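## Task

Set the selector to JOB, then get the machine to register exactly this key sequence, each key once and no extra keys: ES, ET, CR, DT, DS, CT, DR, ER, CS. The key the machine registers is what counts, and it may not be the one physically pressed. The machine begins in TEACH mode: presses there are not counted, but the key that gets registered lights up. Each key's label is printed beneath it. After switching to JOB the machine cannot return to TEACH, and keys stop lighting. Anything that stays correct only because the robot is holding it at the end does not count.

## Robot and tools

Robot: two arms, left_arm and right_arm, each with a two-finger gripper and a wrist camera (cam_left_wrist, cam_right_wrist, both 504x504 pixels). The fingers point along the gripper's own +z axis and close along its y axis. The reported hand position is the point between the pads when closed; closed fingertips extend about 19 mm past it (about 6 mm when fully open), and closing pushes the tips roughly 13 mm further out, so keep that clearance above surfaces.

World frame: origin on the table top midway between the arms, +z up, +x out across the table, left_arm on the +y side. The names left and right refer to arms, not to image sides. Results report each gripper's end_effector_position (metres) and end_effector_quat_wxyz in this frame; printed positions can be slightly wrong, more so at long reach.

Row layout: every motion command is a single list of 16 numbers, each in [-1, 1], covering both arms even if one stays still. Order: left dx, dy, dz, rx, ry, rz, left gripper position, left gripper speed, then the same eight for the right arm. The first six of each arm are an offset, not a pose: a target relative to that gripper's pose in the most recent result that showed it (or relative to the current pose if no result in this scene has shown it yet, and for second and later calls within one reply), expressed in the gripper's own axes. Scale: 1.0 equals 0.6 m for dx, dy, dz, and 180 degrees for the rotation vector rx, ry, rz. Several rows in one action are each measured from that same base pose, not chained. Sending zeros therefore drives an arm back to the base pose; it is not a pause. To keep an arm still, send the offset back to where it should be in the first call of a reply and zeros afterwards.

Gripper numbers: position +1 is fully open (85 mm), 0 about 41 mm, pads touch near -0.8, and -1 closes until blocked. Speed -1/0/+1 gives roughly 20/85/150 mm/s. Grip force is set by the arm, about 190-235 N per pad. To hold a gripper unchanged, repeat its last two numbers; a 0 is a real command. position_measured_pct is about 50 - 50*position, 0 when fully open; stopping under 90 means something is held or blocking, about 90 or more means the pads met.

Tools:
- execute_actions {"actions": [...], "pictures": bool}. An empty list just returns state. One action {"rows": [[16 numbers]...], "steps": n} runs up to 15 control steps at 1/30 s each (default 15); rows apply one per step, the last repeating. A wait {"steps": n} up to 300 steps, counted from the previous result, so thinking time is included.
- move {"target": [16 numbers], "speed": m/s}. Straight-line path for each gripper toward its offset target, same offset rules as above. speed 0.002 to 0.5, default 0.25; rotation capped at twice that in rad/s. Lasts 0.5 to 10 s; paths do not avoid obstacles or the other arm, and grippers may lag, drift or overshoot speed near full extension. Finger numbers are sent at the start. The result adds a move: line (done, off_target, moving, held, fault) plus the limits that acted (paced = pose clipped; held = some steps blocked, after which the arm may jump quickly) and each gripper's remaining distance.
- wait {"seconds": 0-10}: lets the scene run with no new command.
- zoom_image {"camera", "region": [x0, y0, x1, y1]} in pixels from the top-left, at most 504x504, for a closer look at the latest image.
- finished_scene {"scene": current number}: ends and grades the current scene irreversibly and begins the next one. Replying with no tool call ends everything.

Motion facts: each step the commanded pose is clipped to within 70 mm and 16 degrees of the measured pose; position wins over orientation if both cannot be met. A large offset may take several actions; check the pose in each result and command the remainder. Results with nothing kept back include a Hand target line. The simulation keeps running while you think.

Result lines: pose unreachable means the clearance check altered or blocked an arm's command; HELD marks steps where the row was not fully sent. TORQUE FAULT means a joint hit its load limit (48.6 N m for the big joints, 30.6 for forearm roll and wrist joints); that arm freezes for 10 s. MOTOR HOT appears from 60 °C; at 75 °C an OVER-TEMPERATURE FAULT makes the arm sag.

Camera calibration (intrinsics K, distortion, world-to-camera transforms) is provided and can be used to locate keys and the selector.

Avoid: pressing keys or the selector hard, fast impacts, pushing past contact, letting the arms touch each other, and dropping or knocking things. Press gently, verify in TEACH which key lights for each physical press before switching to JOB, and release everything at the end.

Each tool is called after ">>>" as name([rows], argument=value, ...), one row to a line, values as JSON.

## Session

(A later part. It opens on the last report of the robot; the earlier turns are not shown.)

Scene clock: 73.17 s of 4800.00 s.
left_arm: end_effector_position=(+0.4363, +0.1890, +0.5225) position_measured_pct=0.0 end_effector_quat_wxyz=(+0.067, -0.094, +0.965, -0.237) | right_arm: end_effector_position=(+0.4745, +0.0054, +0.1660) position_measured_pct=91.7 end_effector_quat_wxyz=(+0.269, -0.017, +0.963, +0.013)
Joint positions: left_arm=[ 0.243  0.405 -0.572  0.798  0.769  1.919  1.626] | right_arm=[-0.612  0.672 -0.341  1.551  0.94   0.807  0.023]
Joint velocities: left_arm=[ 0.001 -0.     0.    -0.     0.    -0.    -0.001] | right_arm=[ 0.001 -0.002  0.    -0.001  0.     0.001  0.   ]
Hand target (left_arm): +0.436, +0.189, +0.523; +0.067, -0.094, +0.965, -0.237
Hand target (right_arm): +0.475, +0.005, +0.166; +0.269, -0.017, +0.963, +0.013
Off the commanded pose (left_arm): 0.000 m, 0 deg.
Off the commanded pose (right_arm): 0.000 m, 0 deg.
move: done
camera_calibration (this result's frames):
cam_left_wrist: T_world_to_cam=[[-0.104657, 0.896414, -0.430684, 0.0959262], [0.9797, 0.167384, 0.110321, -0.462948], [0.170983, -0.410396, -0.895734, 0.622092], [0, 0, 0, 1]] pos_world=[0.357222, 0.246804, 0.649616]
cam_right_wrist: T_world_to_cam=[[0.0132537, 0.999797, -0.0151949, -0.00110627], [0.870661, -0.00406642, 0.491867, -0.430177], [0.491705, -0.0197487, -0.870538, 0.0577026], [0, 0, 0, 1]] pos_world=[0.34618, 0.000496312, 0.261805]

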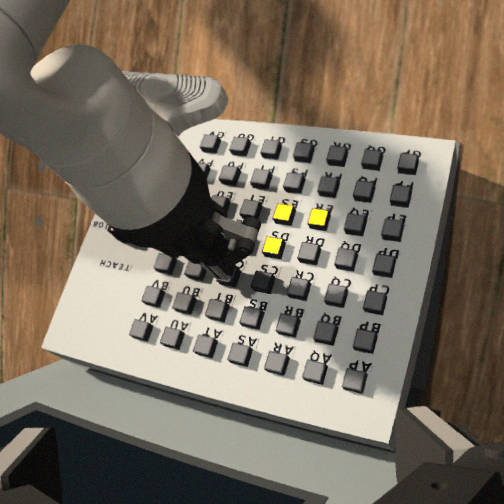

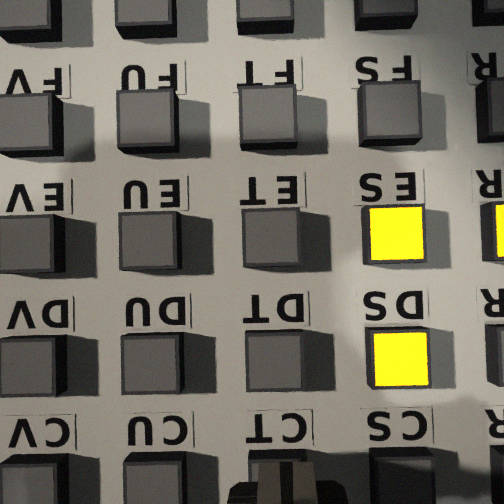

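>>> move(target=[0,0,0,0,0,0,1,0,-0.053,-0.062,0,0.004,0.002,0,-1,0], speed=0.1)

>>> move(target=[0,0,0,0,0,0,1,0,0,0,0.027,0,0,0,-1,0], speed=0.03)

>>> move(target=[0,0,0,0,0,0,1,0,0,0,-0.13,0,0,0,1,0], speed=0.1)

>>> move(target=[0,0,0,0,0,0,1,0,0.03,-0.16,0,0,0,0,1,0])

Scene clock: 81.07 s of 4800.00 s.
left_arm: end_effector_position=(+0.4363, +0.1890, +0.5225) position_measured_pct=0.0 end_effector_quat_wxyz=(+0.067, -0.094, +0.965, -0.237) | right_arm: end_effector_position=(+0.5030, -0.0305, +0.1821) position_measured_pct=91.7 end_effector_quat_wxyz=(+0.266, -0.016, +0.964, +0.007)
Joint positions: left_arm=[ 0.243  0.405 -0.572  0.798  0.769  1.919  1.626] | right_arm=[-0.514  0.643 -0.358  1.545  0.901  0.803  0.14 ]
Joint velocities: left_arm=[ 0.001  0.001 -0.    -0.001  0.    -0.001 -0.   ] | right_arm=[ 0.005 -0.001  0.003 -0.001 -0.002 -0.001  0.002]
Hand target (left_arm): +0.436, +0.189, +0.523; +0.067, -0.094, +0.965, -0.237
Hand target (right_arm): +0.503, -0.031, +0.182; +0.266, -0.015, +0.964, +0.007
Off the commanded pose (left_arm): 0.000 m, 0 deg.
Off the commanded pose (right_arm): 0.000 m, 0 deg.
After step 90, 4.10 s passed at rest.
move: done
camera_calibration (this result's frames):
cam_left_wrist: T_world_to_cam=[[-0.104658, 0.896414, -0.430684, 0.095926], [0.9797, 0.167385, 0.110319, -0.462948], [0.170981, -0.410395, -0.895735, 0.622091], [0, 0, 0, 1]] pos_world=[0.357224, 0.246804, 0.649614]
cam_right_wrist: T_world_to_cam=[[0.0188212, 0.999479, -0.0262114, 0.0339235], [0.873362, -0.00367319, 0.487058, -0.463535], [0.486708, -0.032059, -0.872976, 0.0595722], [0, 0, 0, 1]] pos_world=[0.375201, -0.0336986, 0.278663]

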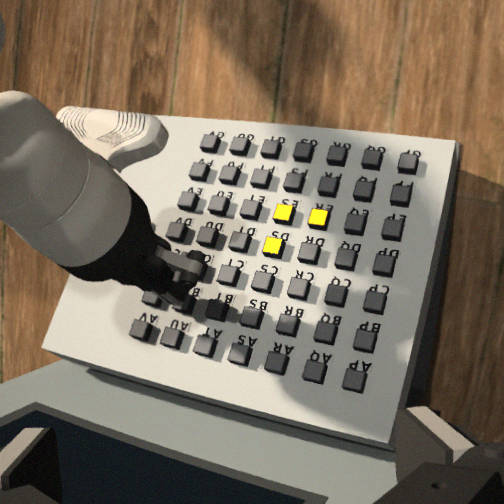

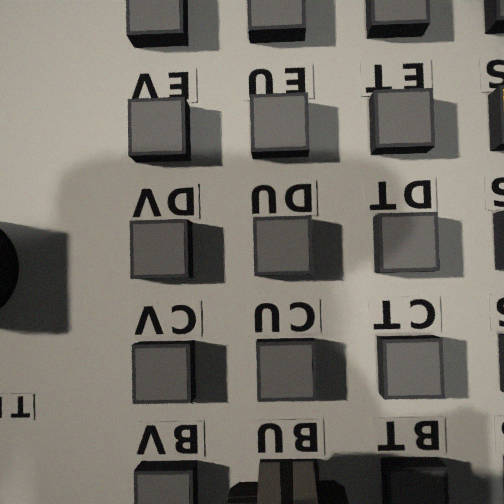

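Scene clock: 81.83 s of 4800.00 s.
left_arm: end_effector_position=(+0.4363, +0.1890, +0.5225) position_measured_pct=0.0 end_effector_quat_wxyz=(+0.067, -0.094, +0.965, -0.237) | right_arm: end_effector_position=(+0.5104, -0.0287, +0.1722) position_measured_pct=91.7 end_effector_quat_wxyz=(+0.268, -0.016, +0.963, +0.009)
Joint positions: left_arm=[ 0.243  0.405 -0.572  0.798  0.769  1.919  1.626] | right_arm=[-0.514  0.666 -0.348  1.539  0.919  0.782  0.128]
Joint velocities: left_arm=[ 0.    -0.001  0.    -0.     0.     0.002  0.   ] | right_arm=[ 0.     0.    -0.001  0.002  0.001  0.001 -0.002]
Hand target (left_arm): +0.436, +0.189, +0.523; +0.067, -0.094, +0.965, -0.237
Hand target (right_arm): +0.511, -0.030, +0.168; +0.266, -0.016, +0.964, +0.007
Off the commanded pose (left_arm): 0.000 m, 0 deg.
Off the commanded pose (right_arm): 0.004 m, 0 deg.
move: off_target (right_arm)
camera_calibration (this result's frames):
cam_left_wrist: T_world_to_cam=[[-0.10466, 0.896414, -0.430683, 0.0959259], [0.9797, 0.167385, 0.110316, -0.462948], [0.170979, -0.410395, -0.895736, 0.62209], [0, 0, 0, 1]] pos_world=[0.357226, 0.246804, 0.649612]
cam_right_wrist: T_world_to_cam=[[0.0172075, 0.99959, -0.022887, 0.0319464], [0.871523, -0.00377583, 0.490341, -0.464769], [0.490053, -0.0283841, -0.87123, 0.0455487], [0, 0, 0, 1]] pos_world=[0.382186, -0.0323954, 0.26831]

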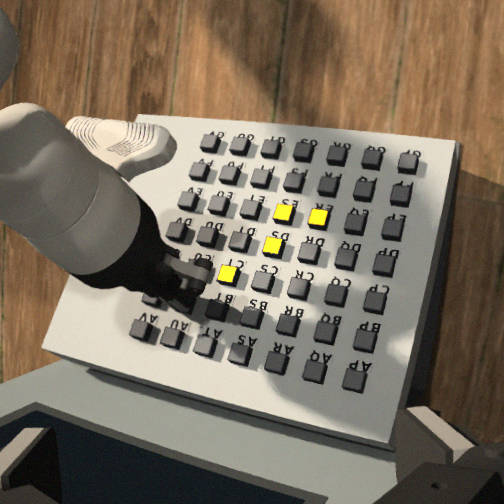

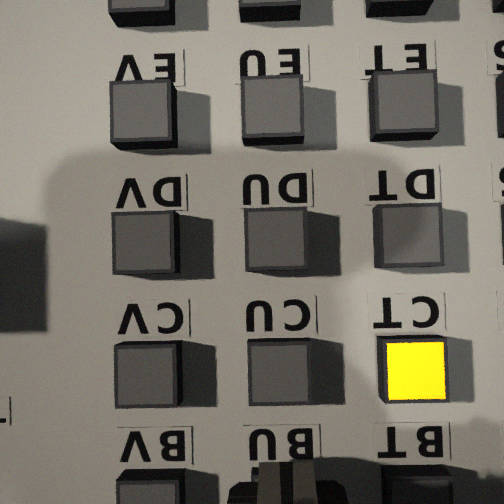

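Scene clock: 83.23 s of 4800.00 s.
left_arm: end_effector_position=(+0.4363, +0.1890, +0.5225) position_measured_pct=0.0 end_effector_quat_wxyz=(+0.067, -0.094, +0.965, -0.237) | right_arm: end_effector_position=(+0.4699, -0.0304, +0.2390) position_measured_pct=0.0 end_effector_quat_wxyz=(+0.268, -0.016, +0.963, +0.009)
Joint positions: left_arm=[ 0.243  0.405 -0.572  0.798  0.769  1.919  1.626] | right_arm=[-0.525  0.528 -0.404  1.551  0.825  0.906  0.187]
Joint velocities: left_arm=[-0.     0.    -0.    -0.    -0.     0.001 -0.   ] | right_arm=[ 0.    -0.     0.    -0.001 -0.    -0.001  0.001]
Hand target (left_arm): +0.436, +0.189, +0.523; +0.067, -0.094, +0.965, -0.237
Hand target (right_arm): +0.470, -0.030, +0.239; +0.268, -0.016, +0.963, +0.009
Off the commanded pose (left_arm): 0.000 m, 0 deg.
Off the commanded pose (right_arm): 0.000 m, 0 deg.
move: done
camera_calibration (this result's frames):
cam_left_wrist: T_world_to_cam=[[-0.104661, 0.896414, -0.430683, 0.0959259], [0.9797, 0.167386, 0.110314, -0.462948], [0.170977, -0.410395, -0.895736, 0.622089], [0, 0, 0, 1]] pos_world=[0.357227, 0.246804, 0.649611]
cam_right_wrist: T_world_to_cam=[[0.0167785, 0.999598, -0.0228633, 0.0360276], [0.871652, -0.00342081, 0.490112, -0.462219], [0.489837, -0.0281522, -0.871359, 0.123651], [0, 0, 0, 1]] pos_world=[0.341721, -0.0341132, 0.335108]

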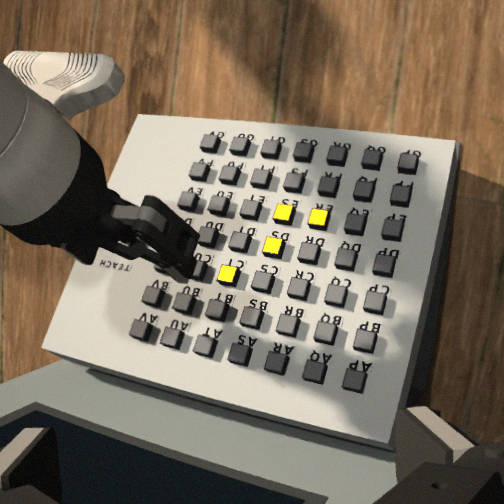

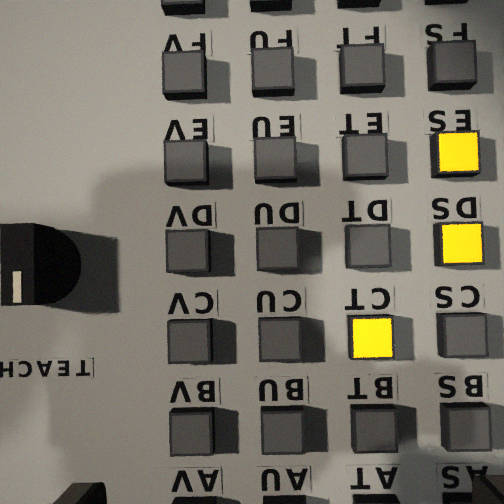

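Scene clock: 84.07 s of 4800.00 s.
left_arm: end_effector_position=(+0.4363, +0.1890, +0.5225) position_measured_pct=0.0 end_effector_quat_wxyz=(+0.067, -0.094, +0.965, -0.237) | right_arm: end_effector_position=(+0.4579, -0.1263, +0.2289) position_measured_pct=0.0 end_effector_quat_wxyz=(+0.268, -0.017, +0.963, +0.009)
Joint positions: left_arm=[ 0.243  0.405 -0.572  0.798  0.769  1.919  1.626] | right_arm=[-0.37   0.382 -0.388  1.824  0.829  0.717  0.217]
Joint velocities: left_arm=[ 0.     0.    -0.     0.     0.     0.     0.001] | right_arm=[ 0.006 -0.009  0.006  0.003 -0.002 -0.002  0.002]
Hand target (left_arm): +0.436, +0.189, +0.523; +0.067, -0.094, +0.965, -0.237
Hand target (right_arm): +0.458, -0.127, +0.229; +0.269, -0.016, +0.963, +0.009
Off the commanded pose (left_arm): 0.000 m, 0 deg.
Off the commanded pose (right_arm): 0.000 m, 0 deg.
move: done
camera_calibration (this result's frames):
cam_left_wrist: T_world_to_cam=[[-0.104663, 0.896414, -0.430683, 0.0959258], [0.979701, 0.167387, 0.110311, -0.462948], [0.170975, -0.410394, -0.895736, 0.622088], [0, 0, 0, 1]] pos_world=[0.357229, 0.246804, 0.649609]
cam_right_wrist: T_world_to_cam=[[0.0159971, 0.999599, -0.0233736, 0.132383], [0.871575, -0.00248463, 0.490257, -0.447041], [0.490002, -0.0282145, -0.871265, 0.117916], [0, 0, 0, 1]] pos_world=[0.329733, -0.130113, 0.324995]

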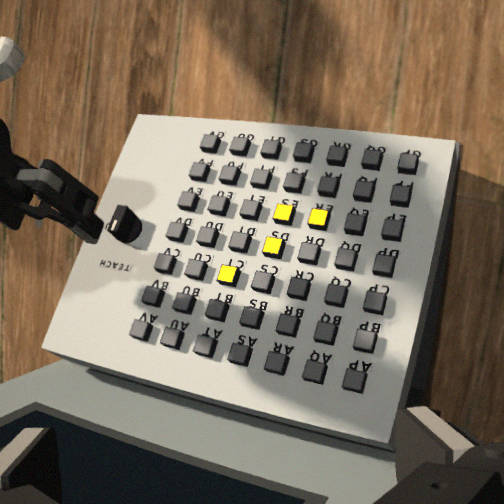

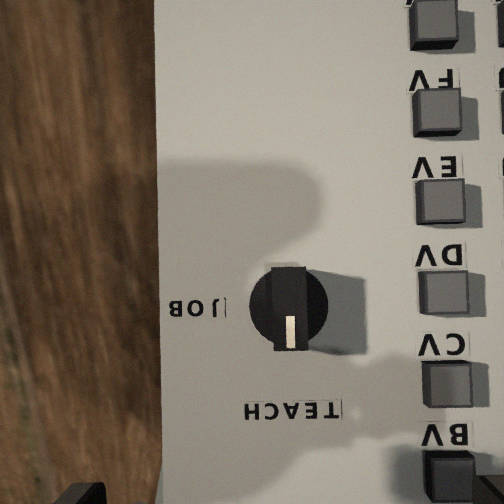

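>>> move(target=[0,0,0,0,0,0,1,0,0.081,0.004,0.08,0,0,0,-0.3,0], speed=0.1)

>>> move(target=[0,0,0,0,0,0,1,0,0,0,0.04,0,0,0,-0.3,0], speed=0.03)

>>> move(target=[0,0,0,0,0,0,1,0,0,0,0,0,0,0.53,-0.53,0])

>>> move(target=[0,0,0,0,0,0,1,0,0,0,-0.06,0,0,0,-0.3,1], speed=0.04)

>>> move(target=[0,0,0,0,0,0,1,0,0.15,0,0,0,0,-0.53,-1,0], speed=0.4)

Scene clock: 91.30 s of 4800.00 s.
left_arm: end_effector_position=(+0.4363, +0.1890, +0.5225) position_measured_pct=0.0 end_effector_quat_wxyz=(+0.067, -0.094, +0.965, -0.237) | right_arm: end_effector_position=(+0.4411, -0.1244, +0.1626) position_measured_pct=65.1 end_effector_quat_wxyz=(+0.268, -0.016, +0.963, +0.009)
Joint positions: left_arm=[ 0.243  0.405 -0.572  0.798  0.769  1.919  1.626] | right_arm=[-0.476  0.464 -0.295  1.957  1.054  0.583 -0.081]
Joint velocities: left_arm=[ 0.    -0.    -0.     0.     0.    -0.001  0.001] | right_arm=[-0.002  0.001 -0.002  0.001  0.001  0.001 -0.001]
Hand target (left_arm): +0.436, +0.189, +0.523; +0.067, -0.094, +0.965, -0.237
Hand target (right_arm): +0.441, -0.124, +0.163; +0.268, -0.017, +0.963, +0.009
Off the commanded pose (left_arm): 0.000 m, 0 deg.
Off the commanded pose (right_arm): 0.000 m, 0 deg.
After step 90, 3.13 s passed at rest.
move: done
camera_calibration (this result's frames):
cam_left_wrist: T_world_to_cam=[[-0.104665, 0.896414, -0.430682, 0.0959255], [0.979701, 0.167387, 0.110309, -0.462949], [0.170973, -0.410394, -0.895737, 0.622087], [0, 0, 0, 1]] pos_world=[0.357231, 0.246804, 0.649607]
cam_right_wrist: T_world_to_cam=[[0.0167693, 0.999583, -0.0235189, 0.128877], [0.871671, -0.00309246, 0.490081, -0.399991], [0.489804, -0.0287191, -0.871359, 0.0684441], [0, 0, 0, 1]] pos_world=[0.312975, -0.128095, 0.258699]

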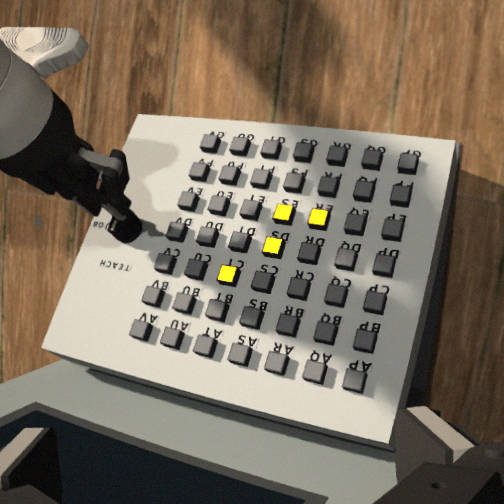

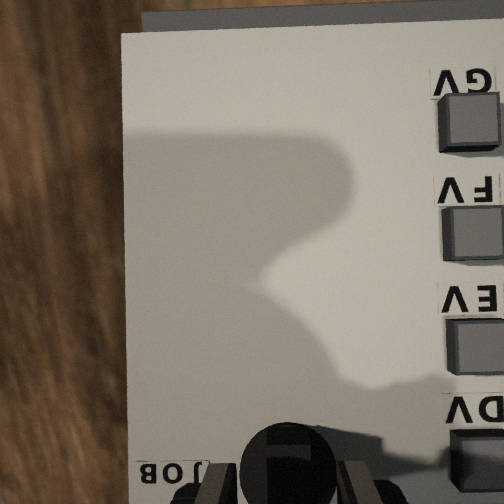

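Scene clock: 92.33 s of 4800.00 s.
left_arm: end_effector_position=(+0.4363, +0.1890, +0.5225) position_measured_pct=0.0 end_effector_quat_wxyz=(+0.067, -0.094, +0.965, -0.237) | right_arm: end_effector_position=(+0.4536, -0.1240, +0.1422) position_measured_pct=65.1 end_effector_quat_wxyz=(+0.268, -0.016, +0.963, +0.009)
Joint positions: left_arm=[ 0.243  0.405 -0.572  0.798  0.769  1.919  1.626] | right_arm=[-0.483  0.517 -0.26   1.949  1.121  0.544 -0.137]
Joint velocities: left_arm=[-0.     0.001 -0.     0.001 -0.    -0.002  0.   ] | right_arm=[-0.002  0.003 -0.001  0.     0.001 -0.001 -0.001]
Hand target (left_arm): +0.436, +0.189, +0.523; +0.067, -0.094, +0.965, -0.237
Hand target (right_arm): +0.454, -0.124, +0.142; +0.268, -0.016, +0.963, +0.009
Off the commanded pose (left_arm): 0.000 m, 0 deg.
Off the commanded pose (right_arm): 0.000 m, 0 deg.
move: done
camera_calibration (this result's frames):
cam_left_wrist: T_world_to_cam=[[-0.104667, 0.896414, -0.430681, 0.0959252], [0.979701, 0.167388, 0.110306, -0.462948], [0.170971, -0.410394, -0.895738, 0.622087], [0, 0, 0, 1]] pos_world=[0.357232, 0.246803, 0.649606]
cam_right_wrist: T_world_to_cam=[[0.0170632, 0.99958, -0.0234199, 0.127606], [0.871507, -0.0033877, 0.490371, -0.400917], [0.490086, -0.0287779, -0.871199, 0.0444036], [0, 0, 0, 1]] pos_world=[0.325463, -0.127633, 0.238271]

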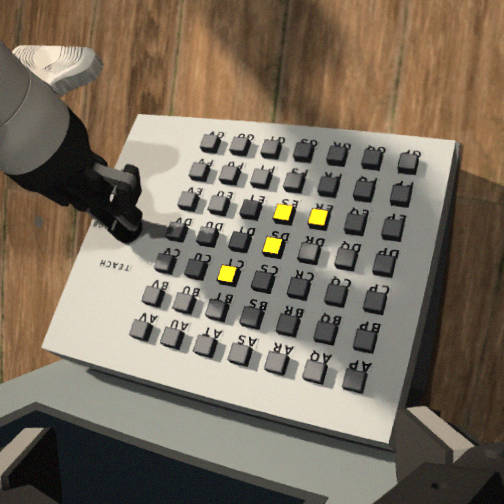

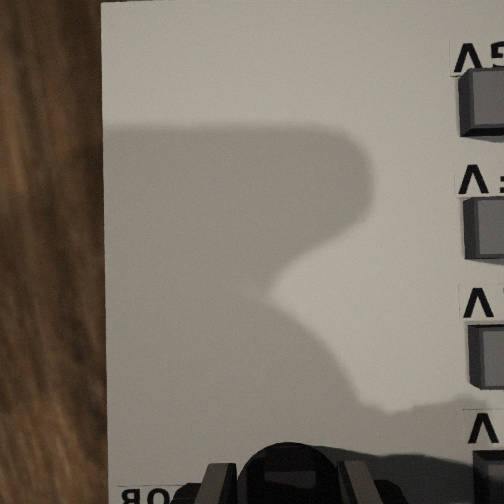

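Scene clock: 96.00 s of 4800.00 s.
left_arm: end_effector_position=(+0.4363, +0.1890, +0.5225) position_measured_pct=0.0 end_effector_quat_wxyz=(+0.067, -0.094, +0.965, -0.237) | right_arm: end_effector_position=(+0.4557, -0.1221, +0.1448) position_measured_pct=76.2 end_effector_quat_wxyz=(+0.174, +0.701, +0.660, +0.208)
Joint positions: left_arm=[ 0.243  0.405 -0.572  0.798  0.769  1.919  1.626] | right_arm=[-0.731  0.505  0.082  1.954  0.906  0.399 -1.633]
Joint velocities: left_arm=[-0.001 -0.002  0.     0.001  0.    -0.     0.   ] | right_arm=[-0.004  0.001  0.002 -0.002  0.006  0.001 -0.006]
Hand target (left_arm): +0.436, +0.189, +0.523; +0.067, -0.094, +0.965, -0.237
Hand target (right_arm): +0.454, -0.124, +0.142; +0.174, +0.701, +0.660, +0.205
Off the commanded pose (left_arm): 0.000 m, 0 deg.
Off the commanded pose (right_arm): 0.004 m, 0 deg.
move: off_target (right_arm)
camera_calibration (this result's frames):
cam_left_wrist: T_world_to_cam=[[-0.104668, 0.896414, -0.430681, 0.0959251], [0.979701, 0.167388, 0.110304, -0.462948], [0.170969, -0.410393, -0.895738, 0.622086], [0, 0, 0, 1]] pos_world=[0.357234, 0.246803, 0.649604]
cam_right_wrist: T_world_to_cam=[[0.877733, -0.0959446, 0.469446, -0.471579], [-0.0531323, -0.993194, -0.103645, -0.0174343], [0.476195, 0.0660298, -0.876857, 0.0644013], [0, 0, 0, 1]] pos_world=[0.382327, -0.0668135, 0.276045]

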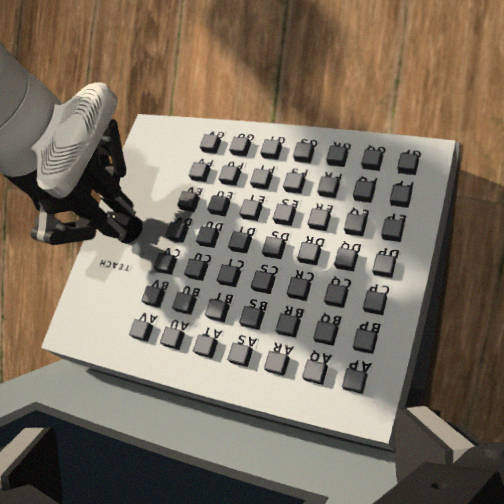

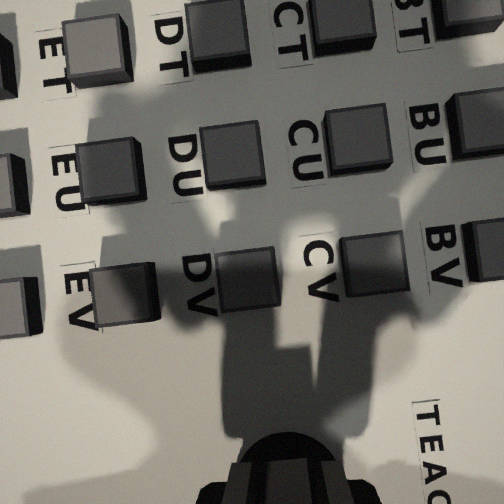

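Scene clock: 97.17 s of 4800.00 s.
left_arm: end_effector_position=(+0.4363, +0.1890, +0.5225) position_measured_pct=0.0 end_effector_quat_wxyz=(+0.067, -0.094, +0.965, -0.237) | right_arm: end_effector_position=(+0.4368, -0.1230, +0.1753) position_measured_pct=65.1 end_effector_quat_wxyz=(+0.174, +0.701, +0.660, +0.208)
Joint positions: left_arm=[ 0.243  0.405 -0.572  0.798  0.769  1.919  1.626] | right_arm=[-0.726  0.42   0.03   1.965  0.837  0.483 -1.569]
Joint velocities: left_arm=[-0.001  0.001 -0.    -0.     0.    -0.001  0.   ] | right_arm=[ 0.001 -0.004  0.     0.001 -0.001  0.001  0.001]
Hand target (left_arm): +0.436, +0.189, +0.523; +0.067, -0.094, +0.965, -0.237
Hand target (right_arm): +0.437, -0.123, +0.176; +0.174, +0.701, +0.660, +0.208
Off the commanded pose (left_arm): 0.000 m, 0 deg.
Off the commanded pose (right_arm): 0.000 m, 0 deg.
move: done
camera_calibration (this result's frames):
cam_left_wrist: T_world_to_cam=[[-0.10467, 0.896414, -0.43068, 0.0959249], [0.979701, 0.167389, 0.110301, -0.462948], [0.170967, -0.410393, -0.895739, 0.622085], [0, 0, 0, 1]] pos_world=[0.357236, 0.246803, 0.649602]
cam_right_wrist: T_world_to_cam=[[0.877924, -0.0956831, 0.469142, -0.469452], [-0.0529894, -0.993226, -0.103411, -0.0163058], [0.475859, 0.0659273, -0.877047, 0.100426], [0, 0, 0, 1]] pos_world=[0.363491, -0.0677349, 0.306632]

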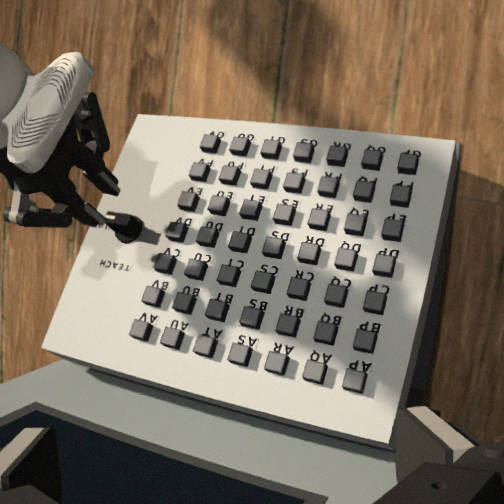

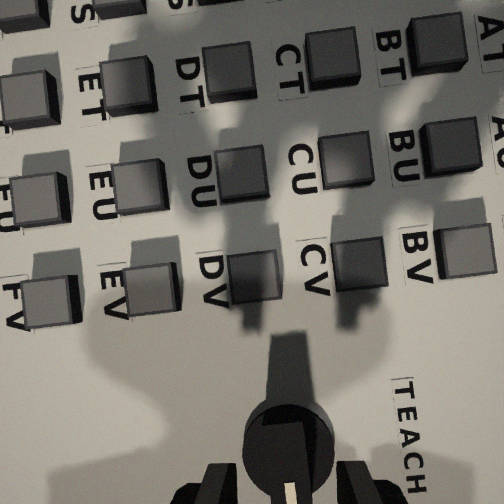

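Scene clock: 99.70 s of 4800.00 s.
left_arm: end_effector_position=(+0.4363, +0.1890, +0.5225) position_measured_pct=0.0 end_effector_quat_wxyz=(+0.067, -0.094, +0.965, -0.237) | right_arm: end_effector_position=(+0.4402, -0.0332, +0.1806) position_measured_pct=91.7 end_effector_quat_wxyz=(+0.270, -0.017, +0.963, +0.011)
Joint positions: left_arm=[ 0.243  0.405 -0.572  0.798  0.769  1.919  1.626] | right_arm=[-0.602  0.554 -0.342  1.721  0.95   0.77  -0.037]
Joint velocities: left_arm=[ 0.001  0.     0.    -0.001  0.     0.001 -0.   ] | right_arm=[ 0.003  0.003  0.003 -0.001 -0.002 -0.001  0.003]
Hand target (left_arm): +0.436, +0.189, +0.523; +0.067, -0.094, +0.965, -0.237
Hand target (right_arm): +0.440, -0.033, +0.180; +0.270, -0.016, +0.963, +0.011
Off the commanded pose (left_arm): 0.000 m, 0 deg.
Off the commanded pose (right_arm): 0.001 m, 0 deg.
move: done
camera_calibration (this result's frames):
cam_left_wrist: T_world_to_cam=[[-0.104672, 0.896414, -0.43068, 0.0959247], [0.979701, 0.16739, 0.110299, -0.462949], [0.170965, -0.410392, -0.895739, 0.622084], [0, 0, 0, 1]] pos_world=[0.357237, 0.246803, 0.649601]
cam_right_wrist: T_world_to_cam=[[0.0151285, 0.999718, -0.0182994, 0.0379143], [0.869573, -0.00412048, 0.493787, -0.407499], [0.493573, -0.0233829, -0.86939, 0.0853688], [0, 0, 0, 1]] pos_world=[0.311641, -0.0375865, 0.276131]

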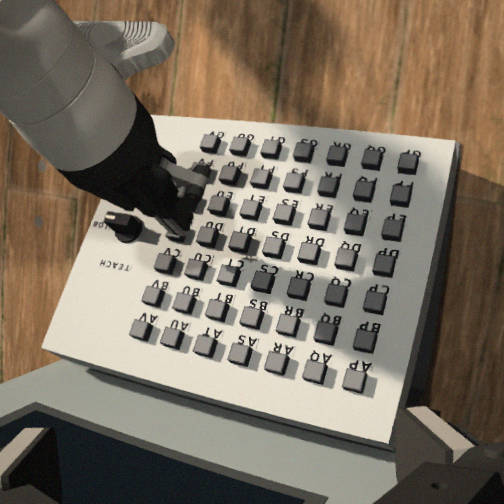

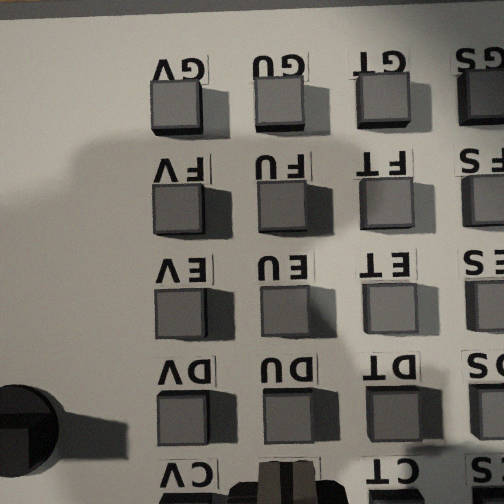

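>>> move(target=[0,0,0,0,0,0,1,0,0.021,0.058,0.054,0.002,0.001,0,-1,0], speed=0.1)

>>> move(target=[0,0,0,0,0,0,1,0,0,0,0.027,0,0,0,-1,0], speed=0.03)

>>> execute_actions([
  {"rows":[[0,0,0,0,0,0,1,0,0.002,-0.003,-0.022,0.0013,0.001,0,-1,0]]},
], pictures=false)

>>> move(target=[0,0,0,0,0,0,1,0,0,-0.0565,0,0,0,0,-1,0], speed=0.1)

>>> move(target=[0,0,0,0,0,0,1,0,0,0,0.027,0,0,0,-1,0], speed=0.03)

>>> execute_actions([
  {"rows":[[0,0,0,0,0,0,1,0,0.002,-0.003,-0.022,0.0013,0.001,0,-1,0]]},
], pictures=false)

>>> move(target=[0,0,0,0,0,0,1,0,-0.113,0.113,0,0,0,0,-1,0], speed=0.1)

>>> move(target=[0,0,0,0,0,0,1,0,0,0,0.027,0,0,0,-1,0], speed=0.03)

>>> execute_actions([
  {"rows":[[0,0,0,0,0,0,1,0,0.002,-0.003,-0.022,0.0013,0.001,0,-1,0]]},
], pictures=false)

>>> move(target=[0,0,0,0,0,0,1,0,0.0565,-0.113,0,0,0,0,-1,0], speed=0.1)

Scene clock: 115.83 s of 4800.00 s.
left_arm: end_effector_position=(+0.4363, +0.1890, +0.5225) position_measured_pct=0.0 end_effector_quat_wxyz=(+0.067, -0.094, +0.965, -0.237) | right_arm: end_effector_position=(+0.4452, +0.0019, +0.1470) position_measured_pct=91.7 end_effector_quat_wxyz=(+0.269, -0.015, +0.963, +0.008)
Joint positions: left_arm=[ 0.243  0.405 -0.572  0.798  0.769  1.919  1.626] | right_arm=[-0.665  0.664 -0.32   1.641  0.99   0.781 -0.099]
Joint velocities: left_arm=[-0.    -0.    -0.     0.    -0.    -0.001 -0.   ] | right_arm=[-0.004  0.007 -0.002 -0.003  0.     0.002 -0.   ]
Hand target (left_arm): +0.436, +0.189, +0.523; +0.067, -0.094, +0.965, -0.237
Hand target (right_arm): +0.445, +0.002, +0.147; +0.269, -0.016, +0.963, +0.008
Off the commanded pose (left_arm): 0.000 m, 0 deg.
Off the commanded pose (right_arm): 0.000 m, 0 deg.
After step 90, 12.33 s passed at rest.
move: done
camera_calibration (this result's frames):
cam_left_wrist: T_world_to_cam=[[-0.104673, 0.896415, -0.430679, 0.0959245], [0.979702, 0.16739, 0.110296, -0.462948], [0.170963, -0.410392, -0.89574, 0.622083], [0, 0, 0, 1]] pos_world=[0.357239, 0.246803, 0.649599]
cam_right_wrist: T_world_to_cam=[[0.018888, 0.999547, -0.0234412, 0.00120709], [0.870934, -0.00493399, 0.491376, -0.395353], [0.491038, -0.0296969, -0.870632, 0.0558507], [0, 0, 0, 1]] pos_world=[0.316878, -0.00149862, 0.242921]

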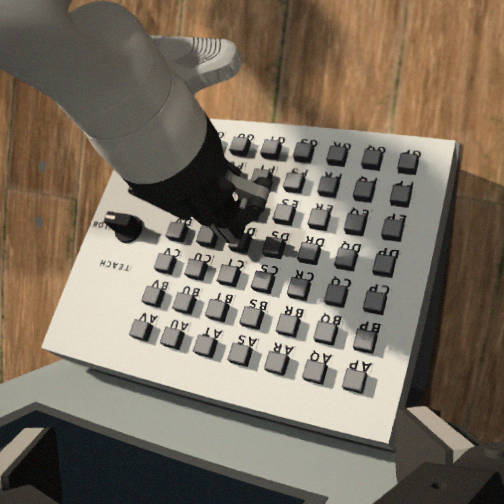

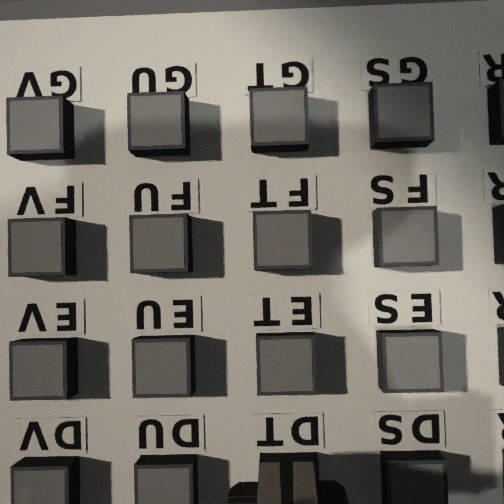

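Scene clock: 116.60 s of 4800.00 s.
left_arm: end_effector_position=(+0.4363, +0.1890, +0.5225) position_measured_pct=0.0 end_effector_quat_wxyz=(+0.067, -0.094, +0.965, -0.237) | right_arm: end_effector_position=(+0.4525, +0.0038, +0.1366) position_measured_pct=91.7 end_effector_quat_wxyz=(+0.270, -0.016, +0.963, +0.010)
Joint positions: left_arm=[ 0.243  0.405 -0.572  0.798  0.769  1.919  1.626] | right_arm=[-0.663  0.688 -0.309  1.634  1.012  0.759 -0.114]
Joint velocities: left_arm=[ 0.001  0.002 -0.     0.     0.     0.     0.   ] | right_arm=[ 0.     0.    -0.001 -0.001  0.002  0.001 -0.001]
Hand target (left_arm): +0.436, +0.189, +0.523; +0.067, -0.094, +0.965, -0.237
Hand target (right_arm): +0.454, +0.002, +0.133; +0.269, -0.015, +0.963, +0.008
Off the commanded pose (left_arm): 0.000 m, 0 deg.
Off the commanded pose (right_arm): 0.004 m, 0 deg.
move: off_target (right_arm)
camera_calibration (this result's frames):
cam_left_wrist: T_world_to_cam=[[-0.104675, 0.896415, -0.430679, 0.0959245], [0.979702, 0.167391, 0.110294, -0.462948], [0.170961, -0.410392, -0.895741, 0.622082], [0, 0, 0, 1]] pos_world=[0.357241, 0.246803, 0.649598]
cam_right_wrist: T_world_to_cam=[[0.0170789, 0.999655, -0.0199403, -0.000735131], [0.869485, -0.00500231, 0.493934, -0.396347], [0.493664, -0.0257737, -0.86927, 0.0418584], [0, 0, 0, 1]] pos_world=[0.323966, -0.000168925, 0.232141]

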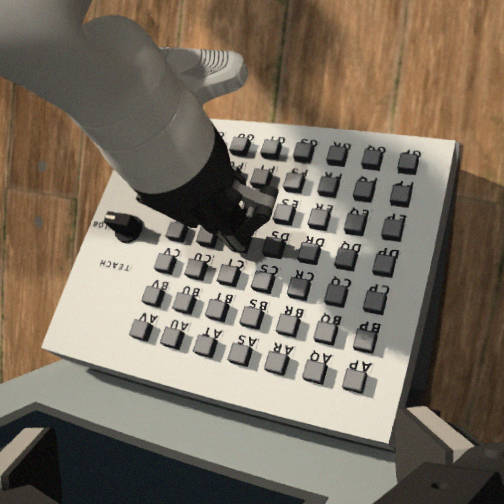

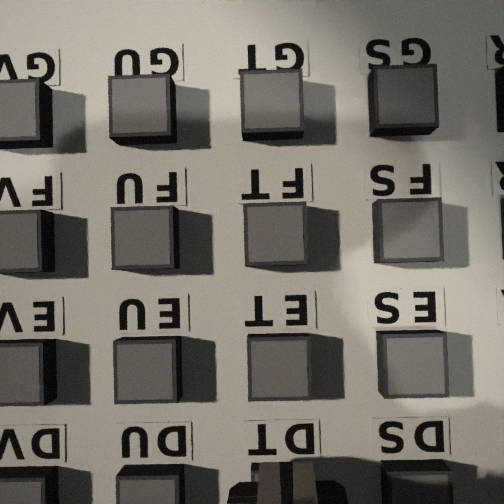

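Scene clock: 117.10 s of 4800.00 s.
left_arm: end_effector_position=(+0.4363, +0.1890, +0.5225) position_measured_pct=0.0 end_effector_quat_wxyz=(+0.067, -0.094, +0.965, -0.237) | right_arm: end_effector_position=(+0.4447, +0.0017, +0.1472) position_measured_pct=91.7 end_effector_quat_wxyz=(+0.269, -0.015, +0.963, +0.008)
Joint positions: left_arm=[ 0.243  0.405 -0.572  0.798  0.769  1.919  1.626] | right_arm=[-0.665  0.663 -0.32   1.642  0.99   0.781 -0.1  ]
Joint velocities: left_arm=[ 0.    -0.    -0.    -0.001  0.    -0.002  0.   ] | right_arm=[ 0.    -0.001 -0.    -0.001 -0.     0.    -0.   ]
Hand target (left_arm): +0.436, +0.189, +0.523; +0.067, -0.094, +0.965, -0.237
Hand target (right_arm): +0.445, +0.002, +0.147; +0.269, -0.015, +0.963, +0.008
Off the commanded pose (left_arm): 0.000 m, 0 deg.
Off the commanded pose (right_arm): 0.000 m, 0 deg.
Steps of this call (steps 1 to 15: all 15 steps of this action). Readings (end_effector_position | what the end effector reports):
1: left_arm (+0.4363, +0.1890, +0.5225) | right_arm (+0.4523, +0.0039, +0.1372) | left_arm position_measured_pct=0.0 | right_arm position_measured_pct=91.7
2: left_arm (+0.4363, +0.1890, +0.5225) | right_arm (+0.4510, +0.0035, +0.1393) | left_arm position_measured_pct=0.0 | right_arm position_measured_pct=91.7
4: left_arm (+0.4363, +0.1890, +0.5225) | right_arm (+0.4468, +0.0026, +0.1465) | left_arm position_measured_pct=0.0 | right_arm position_measured_pct=91.7
8: left_arm (+0.4363, +0.1890, +0.5225) | right_arm (+0.4444, +0.0021, +0.1470) | left_arm position_measured_pct=0.0 | right_arm position_measured_pct=91.7
15: the state above

Scene clock: 118.10 s of 4800.00 s.
left_arm: end_effector_position=(+0.4364, +0.1890, +0.5225) position_measured_pct=0.0 end_effector_quat_wxyz=(+0.067, -0.094, +0.965, -0.237) | right_arm: end_effector_position=(+0.4458, -0.0321, +0.1469) position_measured_pct=91.7 end_effector_quat_wxyz=(+0.269, -0.016, +0.963, +0.008)
Joint positions: left_arm=[ 0.243  0.405 -0.572  0.798  0.769  1.919  1.626] | right_arm=[-0.622  0.616 -0.307  1.736  1.016  0.719 -0.114]
Joint velocities: left_arm=[ 0.001 -0.001 -0.     0.     0.     0.001  0.   ] | right_arm=[ 0.001 -0.004  0.001  0.     0.    -0.001  0.001]
Hand target (left_arm): +0.436, +0.189, +0.523; +0.067, -0.094, +0.965, -0.237
Hand target (right_arm): +0.446, -0.032, +0.147; +0.269, -0.015, +0.963, +0.008
Off the commanded pose (left_arm): 0.000 m, 0 deg.
Off the commanded pose (right_arm): 0.000 m, 0 deg.
move: done
camera_calibration (this result's frames):
cam_left_wrist: T_world_to_cam=[[-0.104678, 0.896415, -0.430678, 0.0959242], [0.979702, 0.167392, 0.110289, -0.462948], [0.170956, -0.410391, -0.895742, 0.622081], [0, 0, 0, 1]] pos_world=[0.357244, 0.246802, 0.649594]
cam_right_wrist: T_world_to_cam=[[0.018835, 0.999539, -0.0238228, 0.0352584], [0.870989, -0.00470361, 0.49128, -0.396019], [0.490942, -0.0300026, -0.870676, 0.0545059], [0, 0, 0, 1]] pos_world=[0.317505, -0.0354695, 0.242853]

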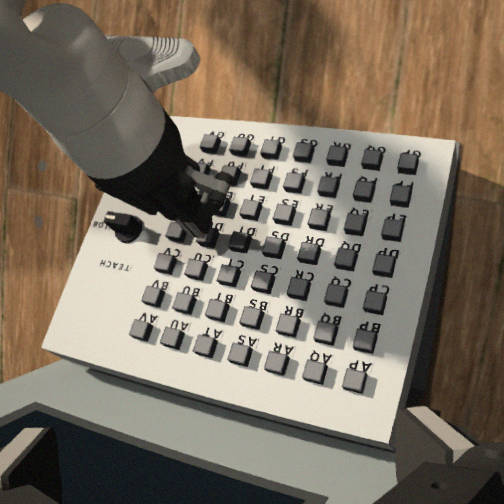

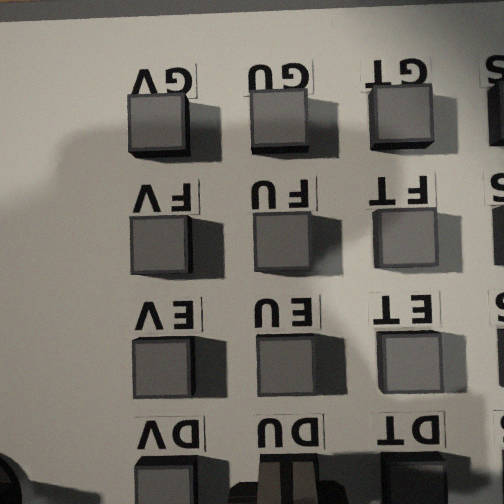

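Scene clock: 118.87 s of 4800.00 s.
left_arm: end_effector_position=(+0.4364, +0.1890, +0.5225) position_measured_pct=0.0 end_effector_quat_wxyz=(+0.067, -0.094, +0.965, -0.237) | right_arm: end_effector_position=(+0.4532, -0.0304, +0.1363) position_measured_pct=91.7 end_effector_quat_wxyz=(+0.270, -0.016, +0.963, +0.010)
Joint positions: left_arm=[ 0.243  0.405 -0.572  0.798  0.769  1.919  1.626] | right_arm=[-0.622  0.642 -0.294  1.73   1.043  0.697 -0.133]
Joint velocities: left_arm=[ 0.001  0.    -0.    -0.     0.    -0.002 -0.   ] | right_arm=[-0.     0.    -0.001  0.001  0.002  0.001 -0.002]
Hand target (left_arm): +0.436, +0.189, +0.523; +0.067, -0.094, +0.965, -0.237
Hand target (right_arm): +0.454, -0.032, +0.133; +0.269, -0.016, +0.963, +0.008
Off the commanded pose (left_arm): 0.000 m, 0 deg.
Off the commanded pose (right_arm): 0.004 m, 0 deg.
move: off_target (right_arm)
camera_calibration (this result's frames):
cam_left_wrist: T_world_to_cam=[[-0.104679, 0.896415, -0.430677, 0.095924], [0.979702, 0.167392, 0.110286, -0.462948], [0.170954, -0.410391, -0.895742, 0.62208], [0, 0, 0, 1]] pos_world=[0.357246, 0.246802, 0.649593]
cam_right_wrist: T_world_to_cam=[[0.017213, 0.999636, -0.0207788, 0.033514], [0.869478, -0.00470433, 0.493949, -0.396977], [0.493672, -0.0265691, -0.869242, 0.04036], [0, 0, 0, 1]] pos_world=[0.324661, -0.034297, 0.231866]

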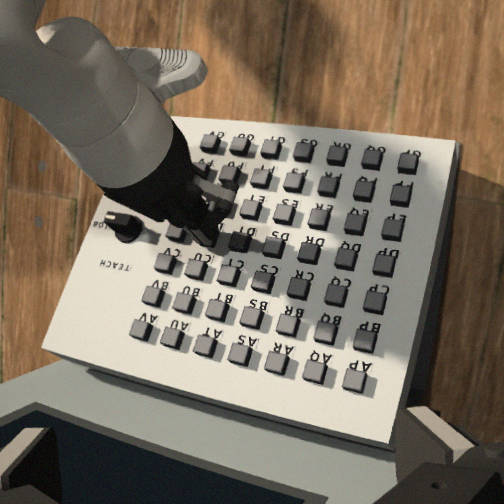

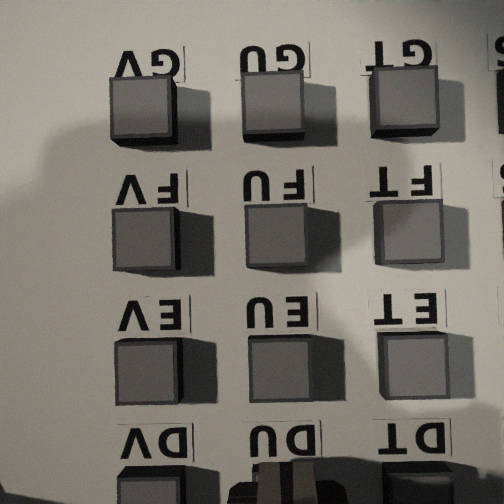

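Scene clock: 119.37 s of 4800.00 s.
left_arm: end_effector_position=(+0.4364, +0.1890, +0.5225) position_measured_pct=0.0 end_effector_quat_wxyz=(+0.067, -0.094, +0.965, -0.237) | right_arm: end_effector_position=(+0.4454, -0.0325, +0.1469) position_measured_pct=91.7 end_effector_quat_wxyz=(+0.269, -0.016, +0.963, +0.008)
Joint positions: left_arm=[ 0.243  0.405 -0.572  0.798  0.769  1.919  1.626] | right_arm=[-0.622  0.615 -0.306  1.738  1.016  0.719 -0.115]
Joint velocities: left_arm=[-0.001 -0.001  0.    -0.001  0.    -0.001 -0.001] | right_arm=[ 0.    -0.001  0.     0.    -0.     0.    -0.   ]
Hand target (left_arm): +0.436, +0.189, +0.523; +0.067, -0.094, +0.965, -0.237
Hand target (right_arm): +0.445, -0.033, +0.147; +0.269, -0.015, +0.963, +0.008
Off the commanded pose (left_arm): 0.000 m, 0 deg.
Off the commanded pose (right_arm): 0.000 m, 0 deg.
Steps of this call (steps 1 to 15: all 15 steps of this action). Readings (end_effector_position | what the end effector reports):
1: left_arm (+0.4364, +0.1890, +0.5225) | right_arm (+0.4530, -0.0304, +0.1369) | left_arm position_measured_pct=0.0 | right_arm position_measured_pct=91.7
2: left_arm (+0.4364, +0.1890, +0.5225) | right_arm (+0.4519, -0.0307, +0.1390) | left_arm position_measured_pct=0.0 | right_arm position_measured_pct=91.7
4: left_arm (+0.4364, +0.1890, +0.5225) | right_arm (+0.4477, -0.0317, +0.1461) | left_arm position_measured_pct=0.0 | right_arm position_measured_pct=91.7
8: left_arm (+0.4364, +0.1890, +0.5225) | right_arm (+0.4451, -0.0321, +0.1467) | left_arm position_measured_pct=0.0 | right_arm position_measured_pct=91.7
15: the state above

Scene clock: 120.90 s of 4800.00 s.
left_arm: end_effector_position=(+0.4364, +0.1890, +0.5225) position_measured_pct=0.0 end_effector_quat_wxyz=(+0.067, -0.094, +0.965, -0.237) | right_arm: end_effector_position=(+0.5010, +0.0369, +0.1829) position_measured_pct=91.7 end_effector_quat_wxyz=(+0.269, -0.016, +0.963, +0.008)
Joint positions: left_arm=[ 0.243  0.405 -0.572  0.798  0.769  1.919  1.626] | right_arm=[-0.62   0.74  -0.363  1.354  0.886  0.918  0.138]
Joint velocities: left_arm=[ 0.001 -0.001 -0.     0.    -0.    -0.     0.001] | right_arm=[-0.     0.007  0.001 -0.004 -0.001  0.    -0.   ]
Hand target (left_arm): +0.436, +0.189, +0.523; +0.067, -0.094, +0.965, -0.237
Hand target (right_arm): +0.501, +0.037, +0.182; +0.269, -0.016, +0.963, +0.008
Off the commanded pose (left_arm): 0.000 m, 0 deg.
Off the commanded pose (right_arm): 0.000 m, 0 deg.
move: done
camera_calibration (this result's frames):
cam_left_wrist: T_world_to_cam=[[-0.104683, 0.896415, -0.430676, 0.0959238], [0.979703, 0.167393, 0.110281, -0.462948], [0.17095, -0.41039, -0.895743, 0.622078], [0, 0, 0, 1]] pos_world=[0.357249, 0.246802, 0.649589]
cam_right_wrist: T_world_to_cam=[[0.0188496, 0.999541, -0.0237298, -0.03393], [0.870816, -0.00475146, 0.491587, -0.46144], [0.491248, -0.0299305, -0.870505, 0.0605747], [0, 0, 0, 1]] pos_world=[0.372711, 0.033535, 0.278763]

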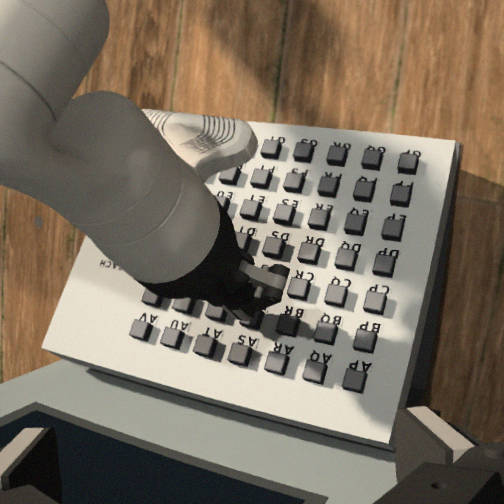

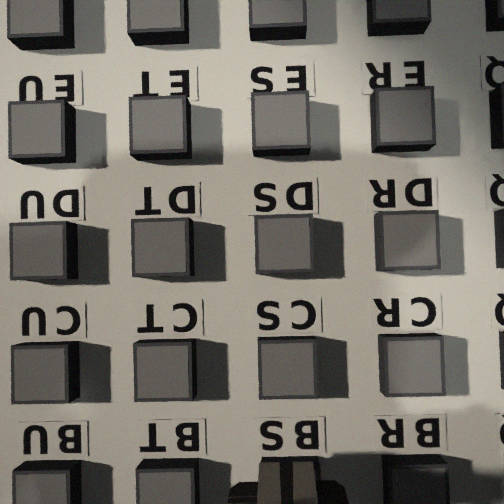

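Scene clock: 121.67 s of 4800.00 s.
left_arm: end_effector_position=(+0.4364, +0.1890, +0.5225) position_measured_pct=0.0 end_effector_quat_wxyz=(+0.067, -0.094, +0.965, -0.237) | right_arm: end_effector_position=(+0.5085, +0.0387, +0.1725) position_measured_pct=91.7 end_effector_quat_wxyz=(+0.270, -0.016, +0.963, +0.010)
Joint positions: left_arm=[ 0.243  0.405 -0.572  0.798  0.769  1.919  1.626] | right_arm=[-0.617  0.763 -0.356  1.347  0.899  0.898  0.132]
Joint velocities: left_arm=[ 0.    -0.    -0.    -0.     0.    -0.001  0.   ] | right_arm=[ 0.     0.    -0.001  0.     0.001  0.    -0.   ]
Hand target (left_arm): +0.436, +0.189, +0.523; +0.067, -0.094, +0.965, -0.237
Hand target (right_arm): +0.509, +0.037, +0.169; +0.269, -0.016, +0.963, +0.008
Off the commanded pose (left_arm): 0.000 m, 0 deg.
Off the commanded pose (right_arm): 0.004 m, 0 deg.
move: off_target (right_arm)
camera_calibration (this result's frames):
cam_left_wrist: T_world_to_cam=[[-0.104684, 0.896415, -0.430676, 0.0959238], [0.979703, 0.167393, 0.110279, -0.462948], [0.170948, -0.41039, -0.895744, 0.622078], [0, 0, 0, 1]] pos_world=[0.35725, 0.246802, 0.649588]
cam_right_wrist: T_world_to_cam=[[0.0173972, 0.99964, -0.0204215, -0.0359152], [0.869487, -0.00504168, 0.49393, -0.462555], [0.493649, -0.0263492, -0.869262, 0.0463543], [0, 0, 0, 1]] pos_world=[0.379928, 0.0347917, 0.26803]

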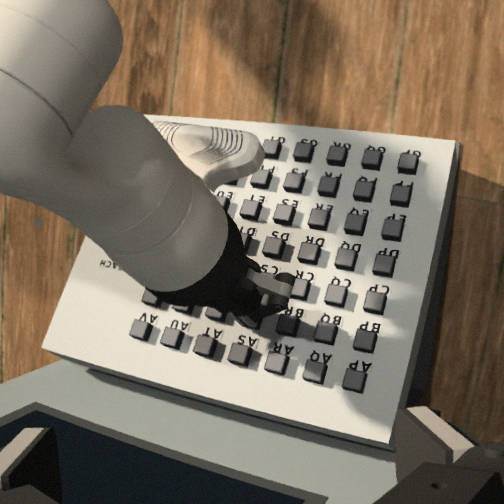

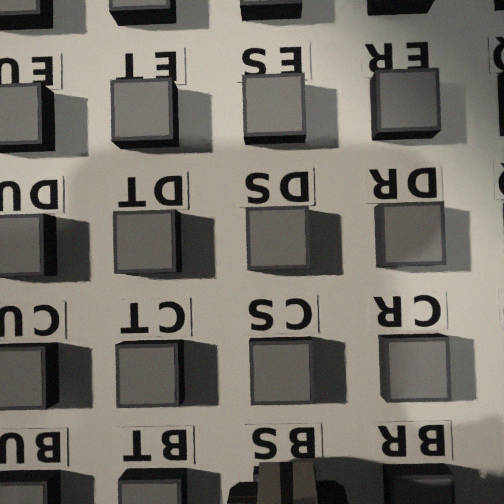

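Scene clock: 122.17 s of 4800.00 s.
left_arm: end_effector_position=(+0.4364, +0.1890, +0.5225) position_measured_pct=0.0 end_effector_quat_wxyz=(+0.067, -0.094, +0.965, -0.237) | right_arm: end_effector_position=(+0.5006, +0.0366, +0.1831) position_measured_pct=91.7 end_effector_quat_wxyz=(+0.269, -0.015, +0.963, +0.008)
Joint positions: left_arm=[ 0.243  0.405 -0.572  0.798  0.769  1.919  1.626] | right_arm=[-0.62   0.739 -0.363  1.355  0.885  0.919  0.138]
Joint velocities: left_arm=[-0.001 -0.001  0.     0.001  0.    -0.001 -0.   ] | right_arm=[ 0.    -0.001 -0.    -0.001 -0.    -0.001  0.001]
Hand target (left_arm): +0.436, +0.189, +0.523; +0.067, -0.094, +0.965, -0.237
Hand target (right_arm): +0.501, +0.037, +0.183; +0.269, -0.015, +0.963, +0.008
Off the commanded pose (left_arm): 0.000 m, 0 deg.
Off the commanded pose (right_arm): 0.000 m, 0 deg.
Steps of this call (steps 1 to 15: all 15 steps of this action). Readings (end_effector_position | what the end effector reports):
1: left_arm (+0.4364, +0.1890, +0.5225) | right_arm (+0.5082, +0.0388, +0.1731) | left_arm position_measured_pct=0.0 | right_arm position_measured_pct=91.7
2: left_arm (+0.4364, +0.1890, +0.5225) | right_arm (+0.5067, +0.0384, +0.1754) | left_arm position_measured_pct=0.0 | right_arm position_measured_pct=91.7
4: left_arm (+0.4364, +0.1890, +0.5225) | right_arm (+0.5024, +0.0375, +0.1827) | left_arm position_measured_pct=0.0 | right_arm position_measured_pct=91.7
8: left_arm (+0.4364, +0.1890, +0.5225) | right_arm (+0.5005, +0.0369, +0.1830) | left_arm position_measured_pct=0.0 | right_arm position_measured_pct=91.7
15: the state above

Scene clock: 123.50 s of 4800.00 s.
left_arm: end_effector_position=(+0.4364, +0.1890, +0.5225) position_measured_pct=0.0 end_effector_quat_wxyz=(+0.067, -0.094, +0.965, -0.237) | right_arm: end_effector_position=(+0.4740, -0.0320, +0.1650) position_measured_pct=91.7 end_effector_quat_wxyz=(+0.269, -0.015, +0.963, +0.008)
Joint positions: left_arm=[ 0.243  0.405 -0.572  0.798  0.769  1.919  1.626] | right_arm=[-0.566  0.623 -0.33   1.649  0.957  0.755  0.012]
Joint velocities: left_arm=[ 0. -0.  0. -0. -0. -0.  0.] | right_arm=[ 0.001 -0.005 -0.001 -0.001  0.001 -0.001 -0.   ]
Hand target (left_arm): +0.436, +0.189, +0.523; +0.067, -0.094, +0.965, -0.237
Hand target (right_arm): +0.474, -0.032, +0.165; +0.269, -0.015, +0.963, +0.008
Off the commanded pose (left_arm): 0.000 m, 0 deg.
Off the commanded pose (right_arm): 0.000 m, 0 deg.
move: done
camera_calibration (this result's frames):
cam_left_wrist: T_world_to_cam=[[-0.104687, 0.896415, -0.430675, 0.0959233], [0.979703, 0.167394, 0.110274, -0.462948], [0.170944, -0.41039, -0.895745, 0.622076], [0, 0, 0, 1]] pos_world=[0.357254, 0.246801, 0.649584]
cam_right_wrist: T_world_to_cam=[[0.0194997, 0.999509, -0.0245232, 0.0348606], [0.871022, -0.00494083, 0.491219, -0.429449], [0.490857, -0.0309388, -0.870691, 0.0564324], [0, 0, 0, 1]] pos_world=[0.34568, -0.0352193, 0.260944]

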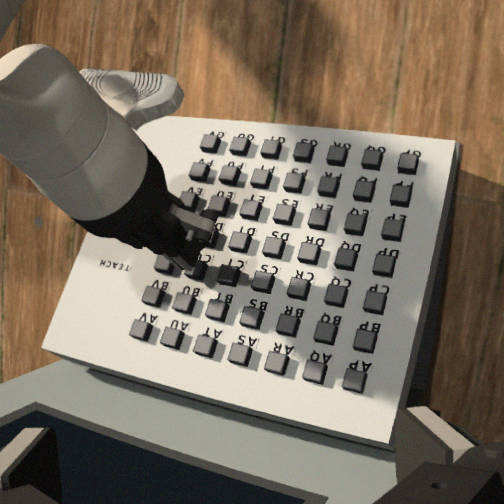

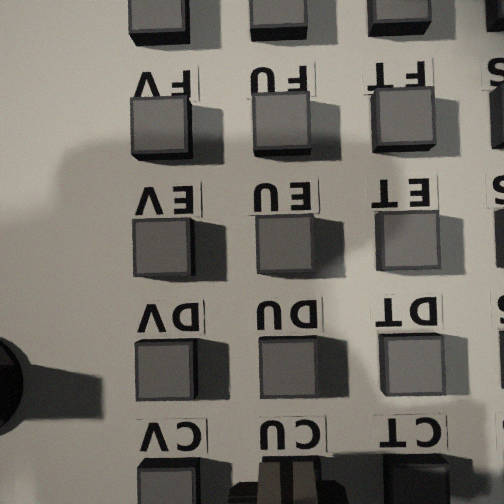

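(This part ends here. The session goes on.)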